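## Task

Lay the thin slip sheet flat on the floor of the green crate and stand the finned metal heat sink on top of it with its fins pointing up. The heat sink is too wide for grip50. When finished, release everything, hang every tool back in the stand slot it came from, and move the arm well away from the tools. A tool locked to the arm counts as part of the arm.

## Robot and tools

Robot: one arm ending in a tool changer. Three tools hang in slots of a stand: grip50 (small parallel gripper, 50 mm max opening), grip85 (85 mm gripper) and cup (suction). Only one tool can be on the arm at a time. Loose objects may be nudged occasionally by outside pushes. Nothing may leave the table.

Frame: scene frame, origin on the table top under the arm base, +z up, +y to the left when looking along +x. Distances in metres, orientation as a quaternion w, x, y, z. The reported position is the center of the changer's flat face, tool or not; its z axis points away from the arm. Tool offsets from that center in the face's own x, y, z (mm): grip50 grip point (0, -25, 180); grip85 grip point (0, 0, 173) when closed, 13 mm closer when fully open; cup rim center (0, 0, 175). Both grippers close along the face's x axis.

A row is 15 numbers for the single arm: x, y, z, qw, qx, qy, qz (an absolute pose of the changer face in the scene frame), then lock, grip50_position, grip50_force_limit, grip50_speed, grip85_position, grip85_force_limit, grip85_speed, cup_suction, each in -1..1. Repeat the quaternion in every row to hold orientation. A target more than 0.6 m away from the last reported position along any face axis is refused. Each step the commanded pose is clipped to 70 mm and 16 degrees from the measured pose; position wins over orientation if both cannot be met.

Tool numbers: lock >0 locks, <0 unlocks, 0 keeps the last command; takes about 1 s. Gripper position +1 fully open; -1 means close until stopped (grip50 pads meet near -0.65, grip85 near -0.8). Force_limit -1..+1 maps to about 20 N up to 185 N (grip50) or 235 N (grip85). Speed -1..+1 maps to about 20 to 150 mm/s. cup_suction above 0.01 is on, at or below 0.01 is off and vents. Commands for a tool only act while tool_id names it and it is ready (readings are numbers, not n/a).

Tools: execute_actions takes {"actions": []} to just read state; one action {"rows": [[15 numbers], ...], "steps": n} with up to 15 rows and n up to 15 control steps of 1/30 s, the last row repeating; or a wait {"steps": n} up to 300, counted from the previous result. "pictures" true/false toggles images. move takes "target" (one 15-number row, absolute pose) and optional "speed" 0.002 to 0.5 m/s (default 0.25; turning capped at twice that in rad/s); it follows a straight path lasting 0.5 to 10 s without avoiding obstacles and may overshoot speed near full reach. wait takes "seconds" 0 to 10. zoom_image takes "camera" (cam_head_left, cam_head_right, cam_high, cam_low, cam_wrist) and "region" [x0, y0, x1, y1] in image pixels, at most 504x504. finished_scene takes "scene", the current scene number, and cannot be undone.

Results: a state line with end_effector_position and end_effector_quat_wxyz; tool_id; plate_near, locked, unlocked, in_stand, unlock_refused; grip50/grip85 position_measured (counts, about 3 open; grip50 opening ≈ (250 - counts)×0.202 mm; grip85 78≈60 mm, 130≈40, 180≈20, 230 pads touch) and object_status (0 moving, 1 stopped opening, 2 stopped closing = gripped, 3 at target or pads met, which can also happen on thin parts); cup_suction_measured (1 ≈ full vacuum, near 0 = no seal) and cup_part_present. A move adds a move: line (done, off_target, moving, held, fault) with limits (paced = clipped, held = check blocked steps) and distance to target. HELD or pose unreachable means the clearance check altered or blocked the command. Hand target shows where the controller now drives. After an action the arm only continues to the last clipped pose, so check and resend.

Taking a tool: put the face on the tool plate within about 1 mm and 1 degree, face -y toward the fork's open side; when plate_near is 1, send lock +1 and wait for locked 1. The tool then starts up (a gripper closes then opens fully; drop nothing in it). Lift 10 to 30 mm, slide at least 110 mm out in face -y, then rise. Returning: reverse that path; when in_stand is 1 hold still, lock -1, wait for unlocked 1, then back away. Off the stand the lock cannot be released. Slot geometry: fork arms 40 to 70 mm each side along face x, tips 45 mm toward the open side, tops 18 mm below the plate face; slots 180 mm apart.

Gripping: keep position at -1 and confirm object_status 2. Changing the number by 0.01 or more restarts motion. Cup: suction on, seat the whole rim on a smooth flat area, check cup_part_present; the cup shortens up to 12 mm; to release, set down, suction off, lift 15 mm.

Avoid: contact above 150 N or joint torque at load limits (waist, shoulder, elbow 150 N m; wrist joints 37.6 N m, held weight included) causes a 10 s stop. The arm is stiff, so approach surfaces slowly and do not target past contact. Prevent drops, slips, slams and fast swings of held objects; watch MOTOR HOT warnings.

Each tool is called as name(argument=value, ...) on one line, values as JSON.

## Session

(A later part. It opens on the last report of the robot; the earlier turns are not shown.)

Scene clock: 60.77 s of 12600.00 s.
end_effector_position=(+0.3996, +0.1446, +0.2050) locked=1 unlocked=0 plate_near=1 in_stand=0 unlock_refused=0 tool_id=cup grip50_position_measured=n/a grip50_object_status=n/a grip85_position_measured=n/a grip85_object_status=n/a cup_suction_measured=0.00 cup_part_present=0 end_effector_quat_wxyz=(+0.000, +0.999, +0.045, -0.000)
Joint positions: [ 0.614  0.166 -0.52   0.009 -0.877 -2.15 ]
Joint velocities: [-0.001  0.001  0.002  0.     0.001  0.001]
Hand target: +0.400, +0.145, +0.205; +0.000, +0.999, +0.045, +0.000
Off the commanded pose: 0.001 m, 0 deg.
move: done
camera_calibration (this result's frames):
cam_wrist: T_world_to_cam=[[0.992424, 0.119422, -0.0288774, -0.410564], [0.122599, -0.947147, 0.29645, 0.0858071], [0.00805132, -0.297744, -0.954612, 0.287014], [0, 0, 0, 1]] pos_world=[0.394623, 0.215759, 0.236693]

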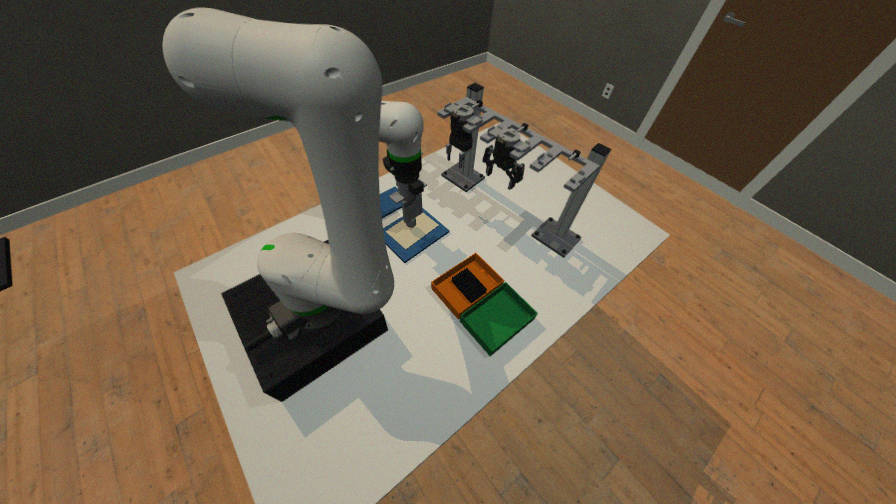

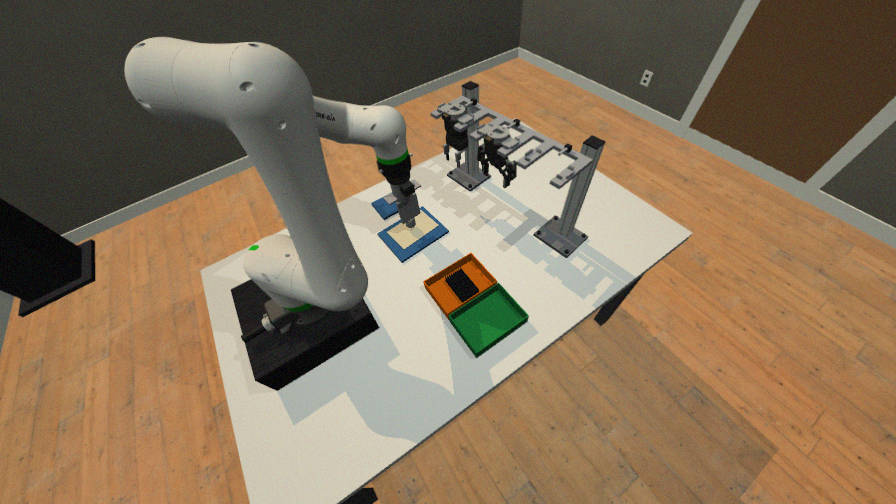

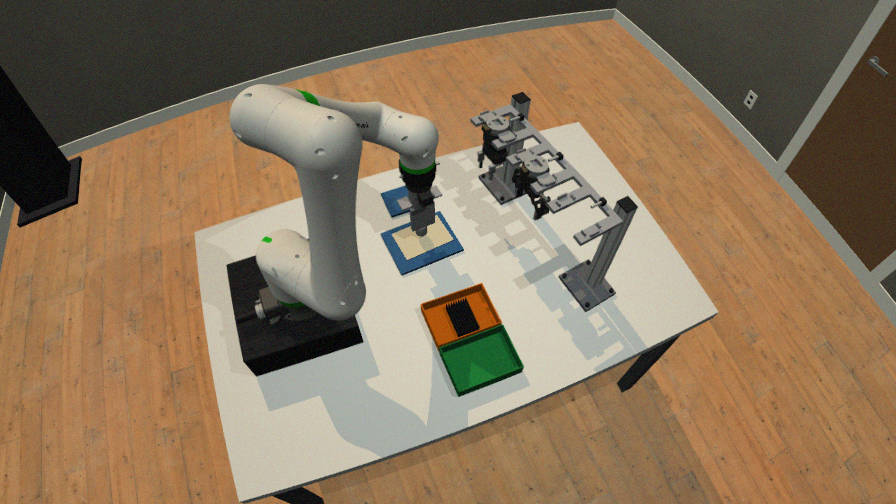

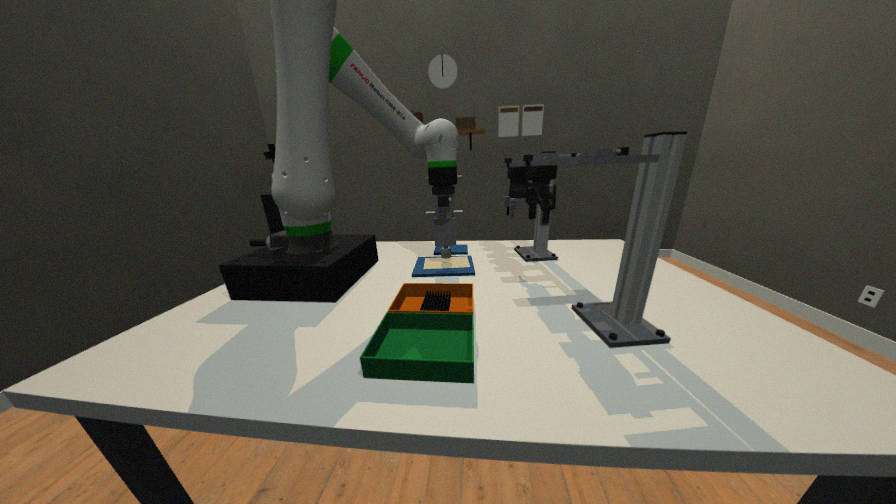

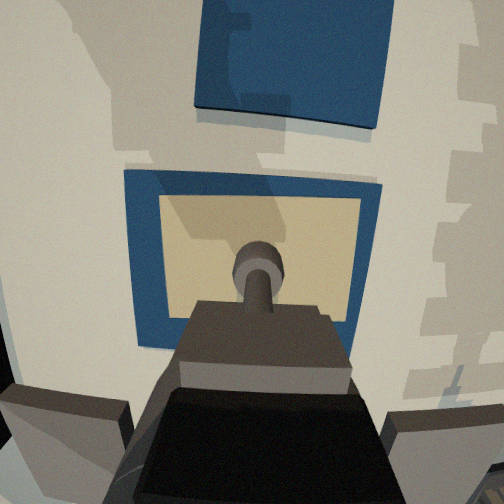

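Well centred.

move(target=[0.4,0.145,0.185,0,0.999,0.045,0,0,1,0,0,1,0,0,1], speed=0.03)

execute_actions(actions=[{"steps":15}], pictures=false)

move(target=[0.4,0.145,0.24,0,0.999,0.045,0,0,1,0,0,1,0,0,1], speed=0.1)

move(target=[0.4,-0.303,0.24,0,1,-0.018,0,0,1,0,0,1,0,0,1])

move(target=[0.4,-0.303,0.212,0,1,-0.018,0,0,1,0,0,1,0,0,1], speed=0.05)

Scene clock: 63.40 s of 12600.00 s.
end_effector_position=(+0.4000, +0.1449, +0.1851) locked=1 unlocked=0 plate_near=1 in_stand=0 unlock_refused=0 tool_id=cup grip50_position_measured=n/a grip50_object_status=n/a grip85_position_measured=n/a grip85_object_status=n/a cup_suction_measured=0.78 cup_part_present=1 end_effector_quat_wxyz=(+0.000, +0.999, +0.045, +0.000)
Joint positions: [ 0.614  0.204 -0.534  0.009 -0.824 -2.15 ]
Joint velocities: [ 0.     0.002 -0.     0.001  0.001 -0.   ]
Hand target: +0.400, +0.145, +0.185; +0.000, +0.999, +0.045, +0.000
Off the commanded pose: 0.000 m, 0 deg.
move: done
camera_calibration (this result's frames):
cam_wrist: T_world_to_cam=[[0.992356, 0.120007, -0.0287685, -0.411624], [0.123128, -0.947168, 0.296161, 0.0918406], [0.00829266, -0.29744, -0.954705, 0.267912], [0, 0, 0, 1]] pos_world=[0.394948, 0.216074, 0.216736]

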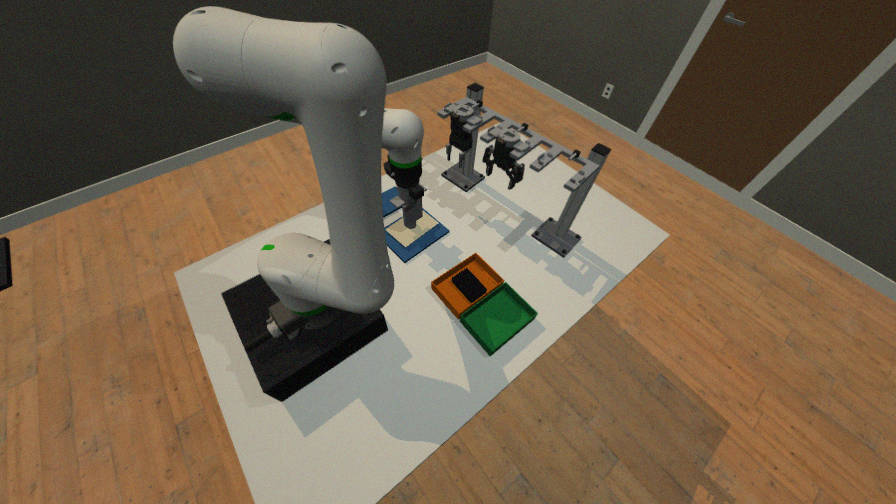

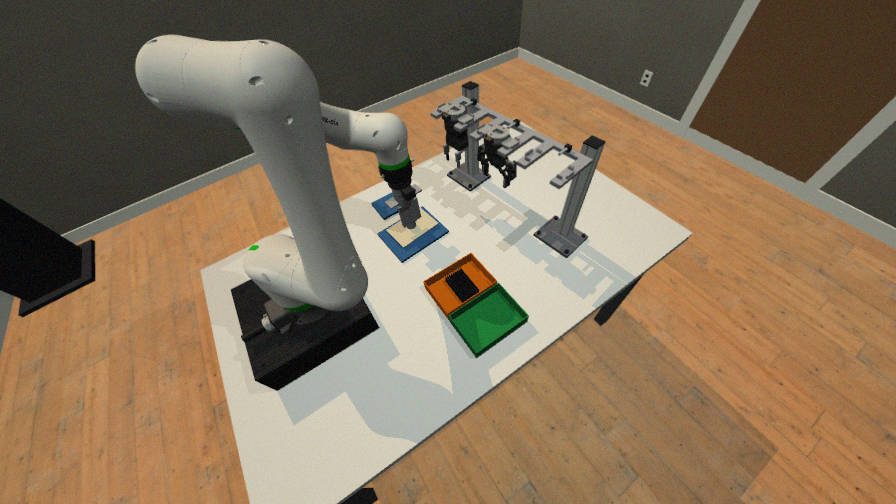

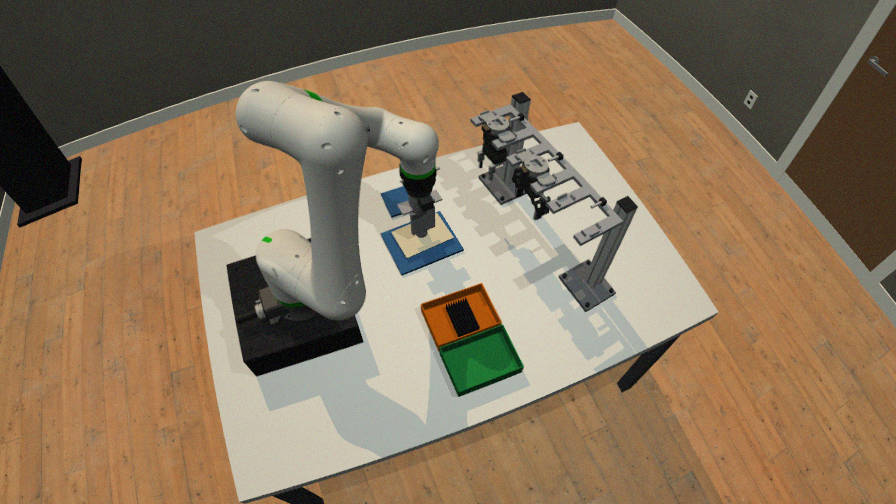

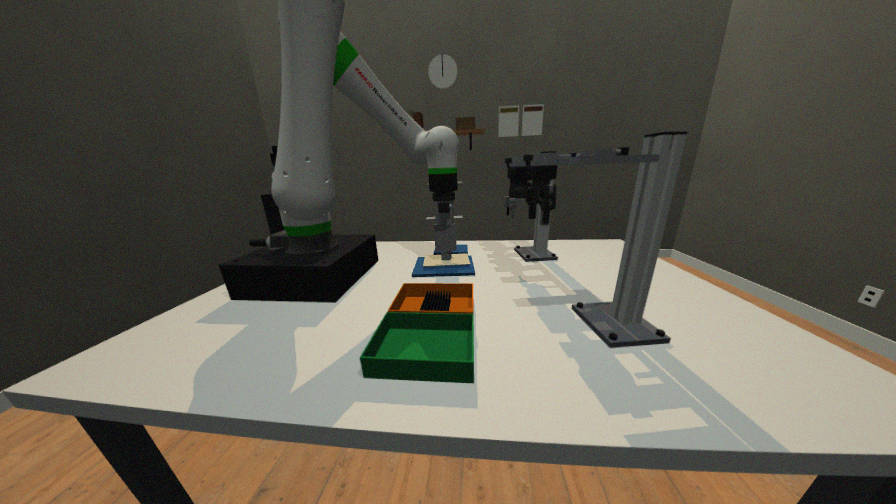

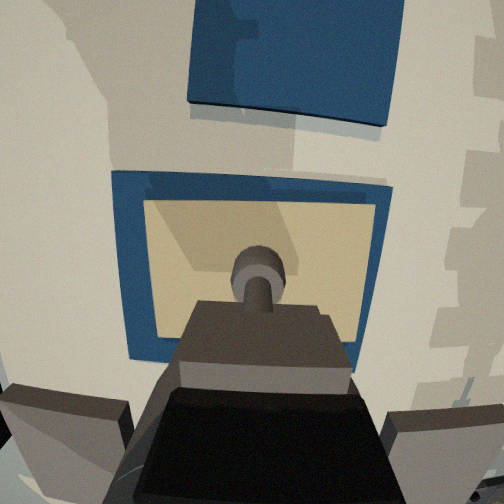

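Scene clock: 63.90 s of 12600.00 s.
end_effector_position=(+0.3999, +0.1449, +0.1850) locked=1 unlocked=0 plate_near=1 in_stand=0 unlock_refused=0 tool_id=cup grip50_position_measured=n/a grip50_object_status=n/a grip85_position_measured=n/a grip85_object_status=n/a cup_suction_measured=0.89 cup_part_present=1 end_effector_quat_wxyz=(+0.000, +0.999, +0.045, +0.000)
Joint positions: [ 0.614  0.205 -0.534  0.009 -0.824 -2.15 ]
Joint velocities: [ 0.    -0.001  0.     0.001  0.     0.001]
Hand target: +0.400, +0.145, +0.185; +0.000, +0.999, +0.045, +0.000
Off the commanded pose: 0.000 m, 0 deg.
Steps of this call (steps 1 to 15: nothing new was sent). Readings (end_effector_position | what the end effector reports):
1: (+0.4000, +0.1449, +0.1850) | locked=1 unlocked=0 plate_near=1 in_stand=0 unlock_refused=0 tool_id=cup grip50_position_measured=n/a grip50_object_status=n/a grip85_position_measured=n/a grip85_object_status=n/a cup_suction_measured=0.81 cup_part_present=1
2: (+0.3999, +0.1449, +0.1850) | locked=1 unlocked=0 plate_near=1 in_stand=0 unlock_refused=0 tool_id=cup grip50_position_measured=n/a grip50_object_status=n/a grip85_position_measured=n/a grip85_object_status=n/a cup_suction_measured=0.84 cup_part_present=1
4: (+0.3999, +0.1449, +0.1850) | locked=1 unlocked=0 plate_near=1 in_stand=0 unlock_refused=0 tool_id=cup grip50_position_measured=n/a grip50_object_status=n/a grip85_position_measured=n/a grip85_object_status=n/a cup_suction_measured=0.86 cup_part_present=1
8: (+0.3999, +0.1449, +0.1850) | locked=1 unlocked=0 plate_near=1 in_stand=0 unlock_refused=0 tool_id=cup grip50_position_measured=n/a grip50_object_status=n/a grip85_position_measured=n/a grip85_object_status=n/a cup_suction_measured=0.89 cup_part_present=1
15: the state above

Scene clock: 64.80 s of 12600.00 s.
end_effector_position=(+0.4001, +0.1452, +0.2399) locked=1 unlocked=0 plate_near=1 in_stand=0 unlock_refused=0 tool_id=cup grip50_position_measured=n/a grip50_object_status=n/a grip85_position_measured=n/a grip85_object_status=n/a cup_suction_measured=0.89 cup_part_present=1 end_effector_quat_wxyz=(-0.000, +0.999, +0.045, -0.000)
Joint positions: [ 0.614  0.11  -0.484  0.007 -0.969 -2.148]
Joint velocities: [-0.001 -0.001  0.001 -0.001 -0.001 -0.001]
Hand target: +0.400, +0.145, +0.240; -0.000, +0.999, +0.045, -0.000
Off the commanded pose: 0.000 m, 0 deg.
move: done
camera_calibration (this result's frames):
cam_wrist: T_world_to_cam=[[0.992296, 0.120445, -0.0290156, -0.410245], [0.123622, -0.947189, 0.29589, 0.0756721], [0.00815514, -0.297198, -0.954781, 0.320361], [0, 0, 0, 1]] pos_world=[0.395117, 0.216298, 0.271581]

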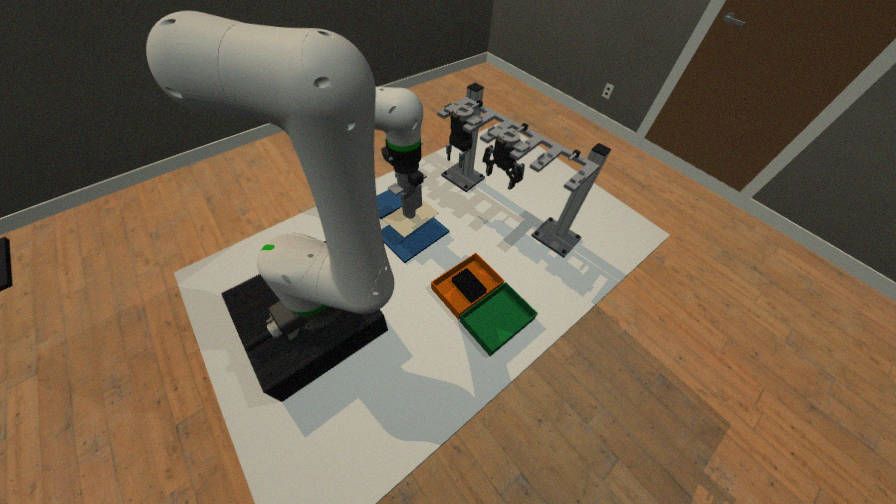

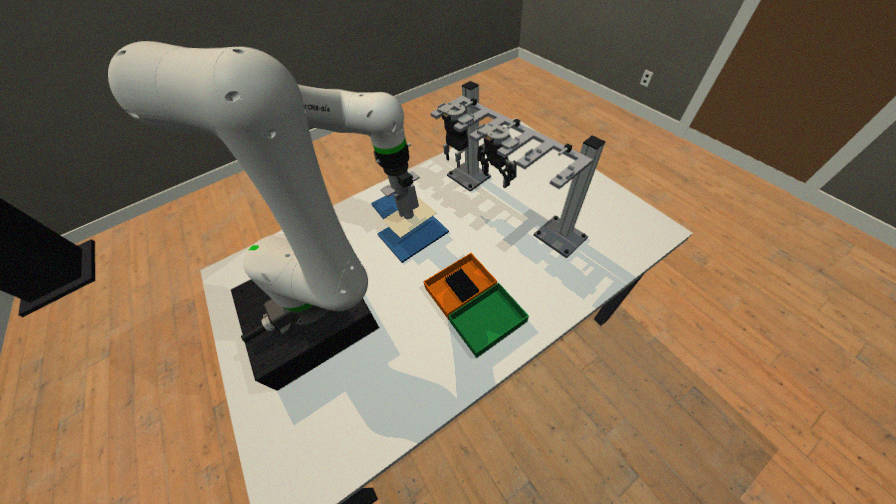

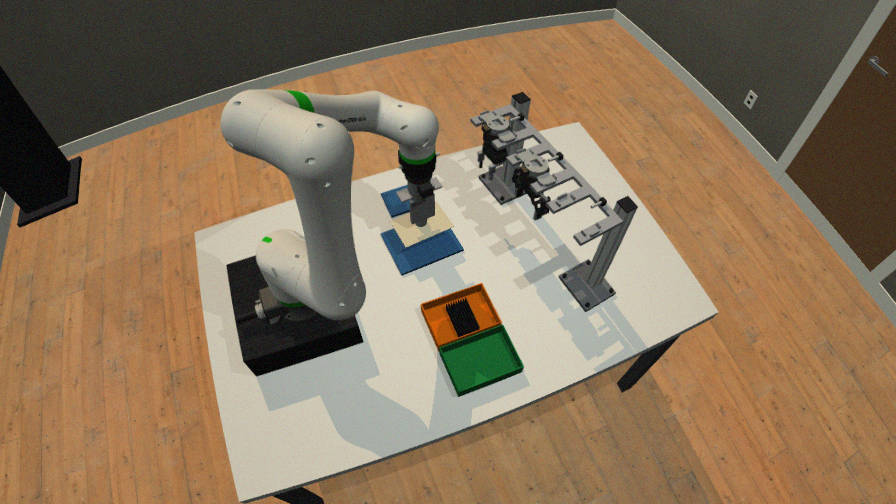

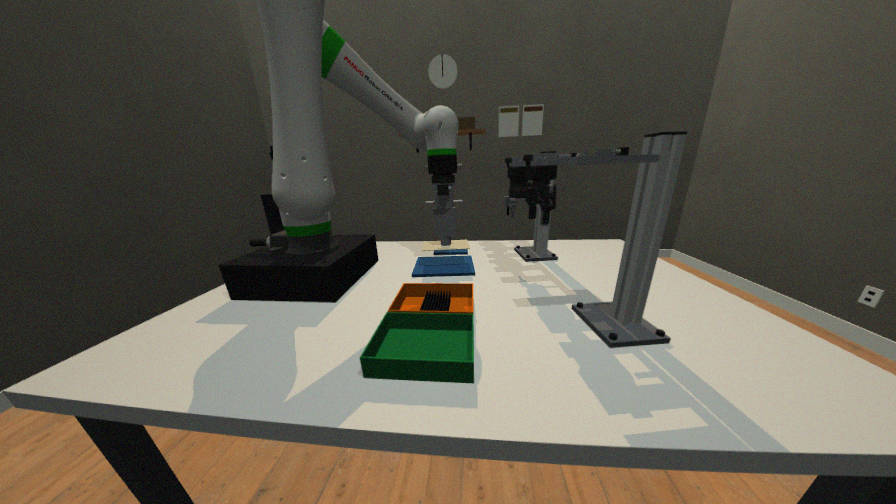

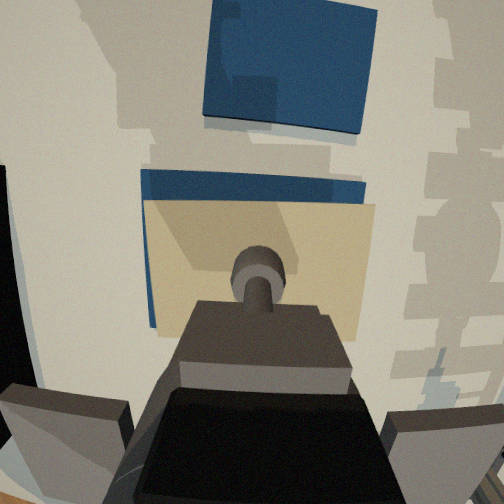

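Scene clock: 67.07 s of 12600.00 s.
end_effector_position=(+0.3991, -0.3022, +0.2398) locked=1 unlocked=0 plate_near=1 in_stand=0 unlock_refused=0 tool_id=cup grip50_position_measured=n/a grip50_object_status=n/a grip85_position_measured=n/a grip85_object_status=n/a cup_suction_measured=0.89 cup_part_present=1 end_effector_quat_wxyz=(-0.002, +1.000, -0.018, +0.001)
Joint positions: [-0.439  0.283 -0.267 -0.009 -1.01  -1.212]
Joint velocities: [-0.001  0.001  0.002 -0.    -0.001  0.002]
Hand target: +0.399, -0.302, +0.240; -0.002, +1.000, -0.018, +0.001
Off the commanded pose: 0.001 m, 0 deg.
move: done
camera_calibration (this result's frames):
cam_wrist: T_world_to_cam=[[0.99963, -0.00534216, -0.0266771, -0.396801], [0.00270889, -0.956117, 0.292971, -0.301671], [-0.0270715, -0.292935, -0.955749, 0.202899], [0, 0, 0, 1]] pos_world=[0.402964, -0.231116, 0.271716]

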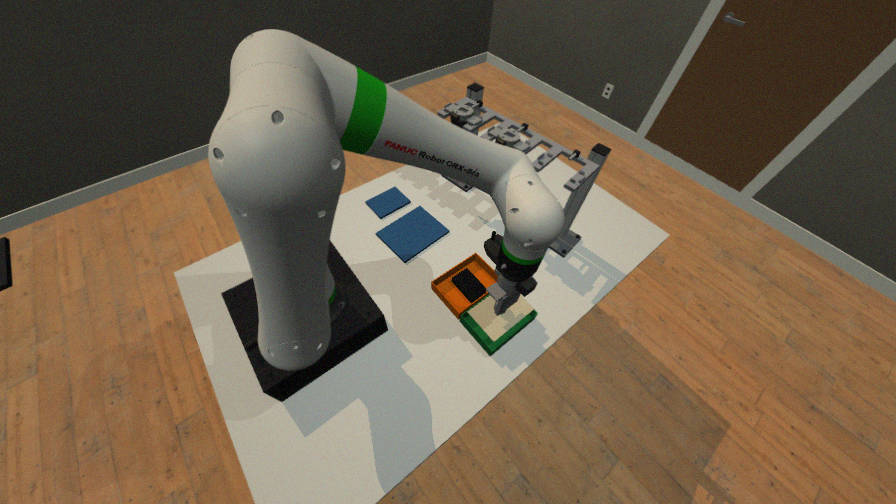

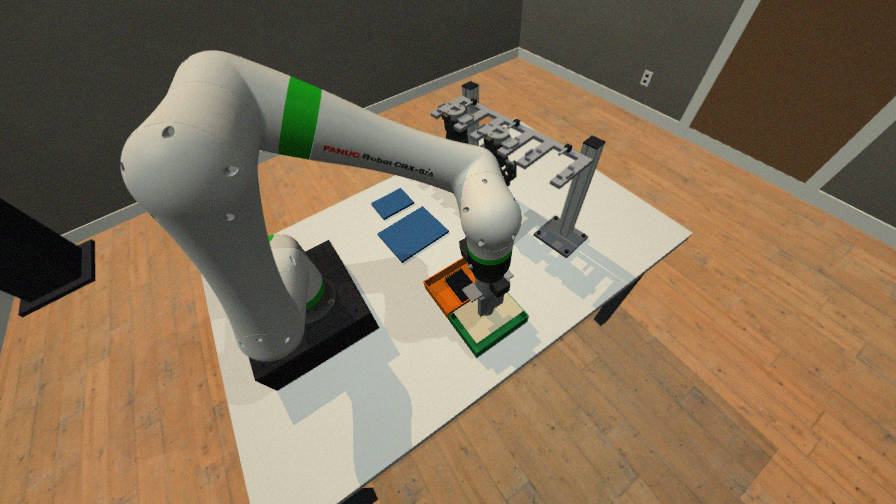

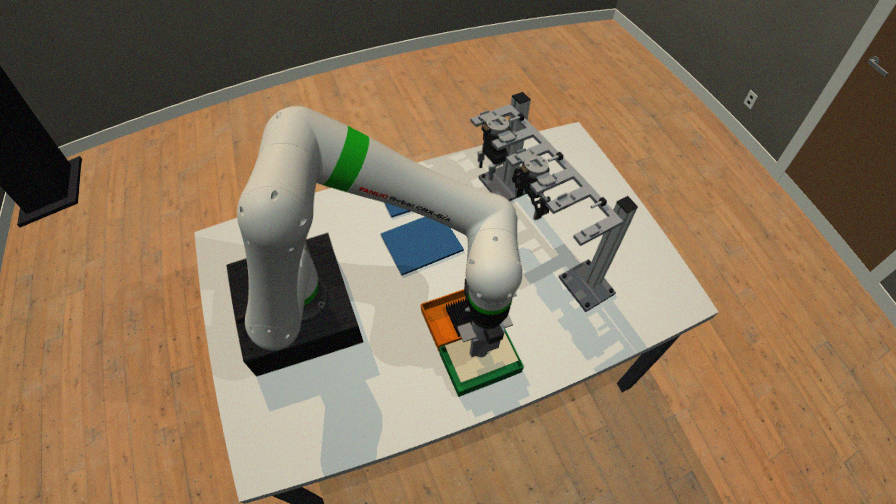

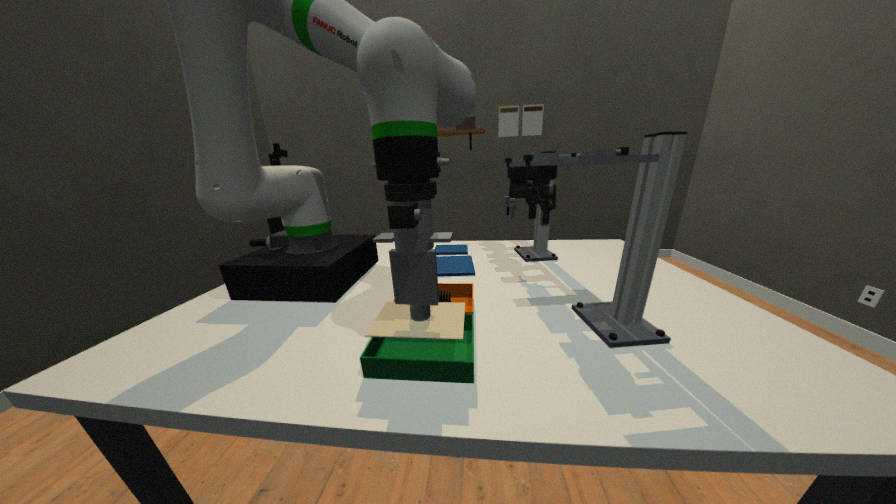

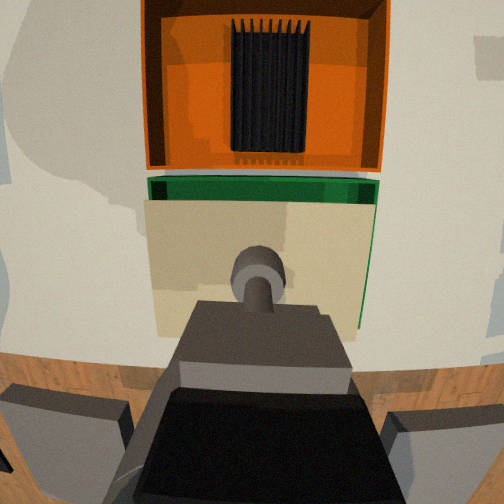

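Scene clock: 67.93 s of 12600.00 s.
end_effector_position=(+0.3999, -0.3030, +0.2121) locked=1 unlocked=0 plate_near=1 in_stand=0 unlock_refused=0 tool_id=cup grip50_position_measured=n/a grip50_object_status=n/a grip85_position_measured=n/a grip85_object_status=n/a cup_suction_measured=0.89 cup_part_present=1 end_effector_quat_wxyz=(+0.000, +1.000, -0.018, -0.000)
Joint positions: [-0.438  0.325 -0.29  -0.005 -0.946 -1.215]
Joint velocities: [ 0.     0.001 -0.     0.001  0.001 -0.001]
Hand target: +0.400, -0.303, +0.212; +0.000, +1.000, -0.018, -0.000
Off the commanded pose: 0.000 m, 0 deg.
move: done
camera_calibration (this result's frames):
cam_wrist: T_world_to_cam=[[0.999567, -0.00572653, -0.0288503, -0.397985], [0.00307732, -0.95512, 0.296202, -0.294823], [-0.0292517, -0.296163, -0.954689, 0.175856], [0, 0, 0, 1]] pos_world=[0.403865, -0.231789, 0.243734]

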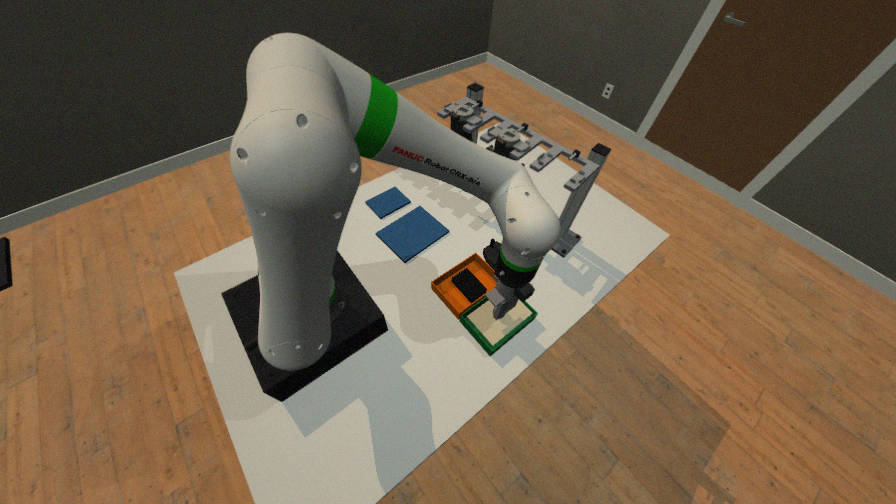

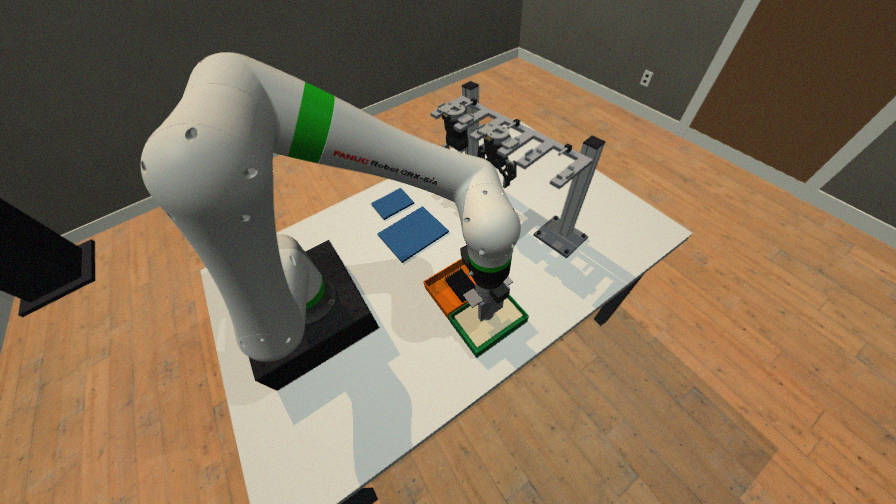

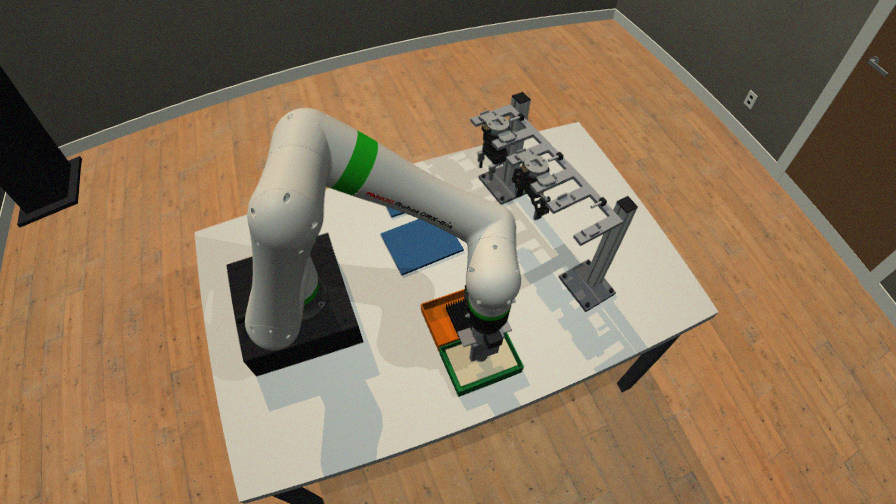

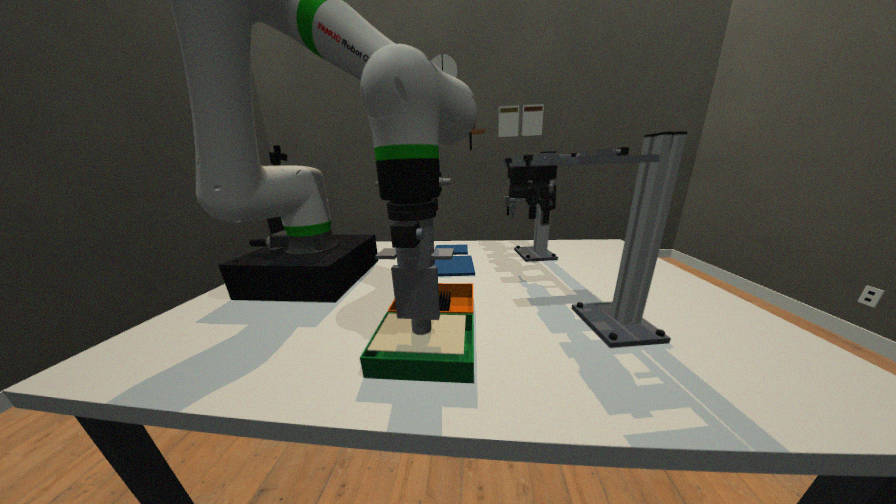

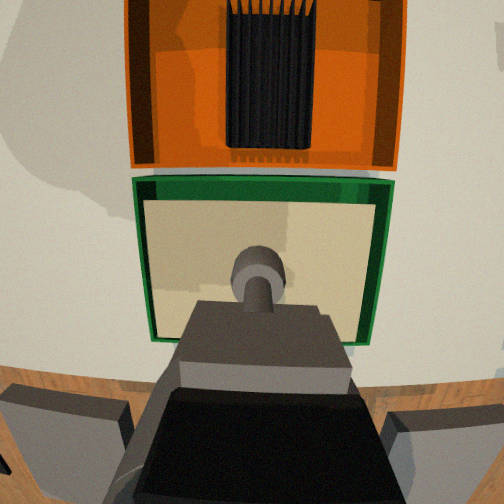

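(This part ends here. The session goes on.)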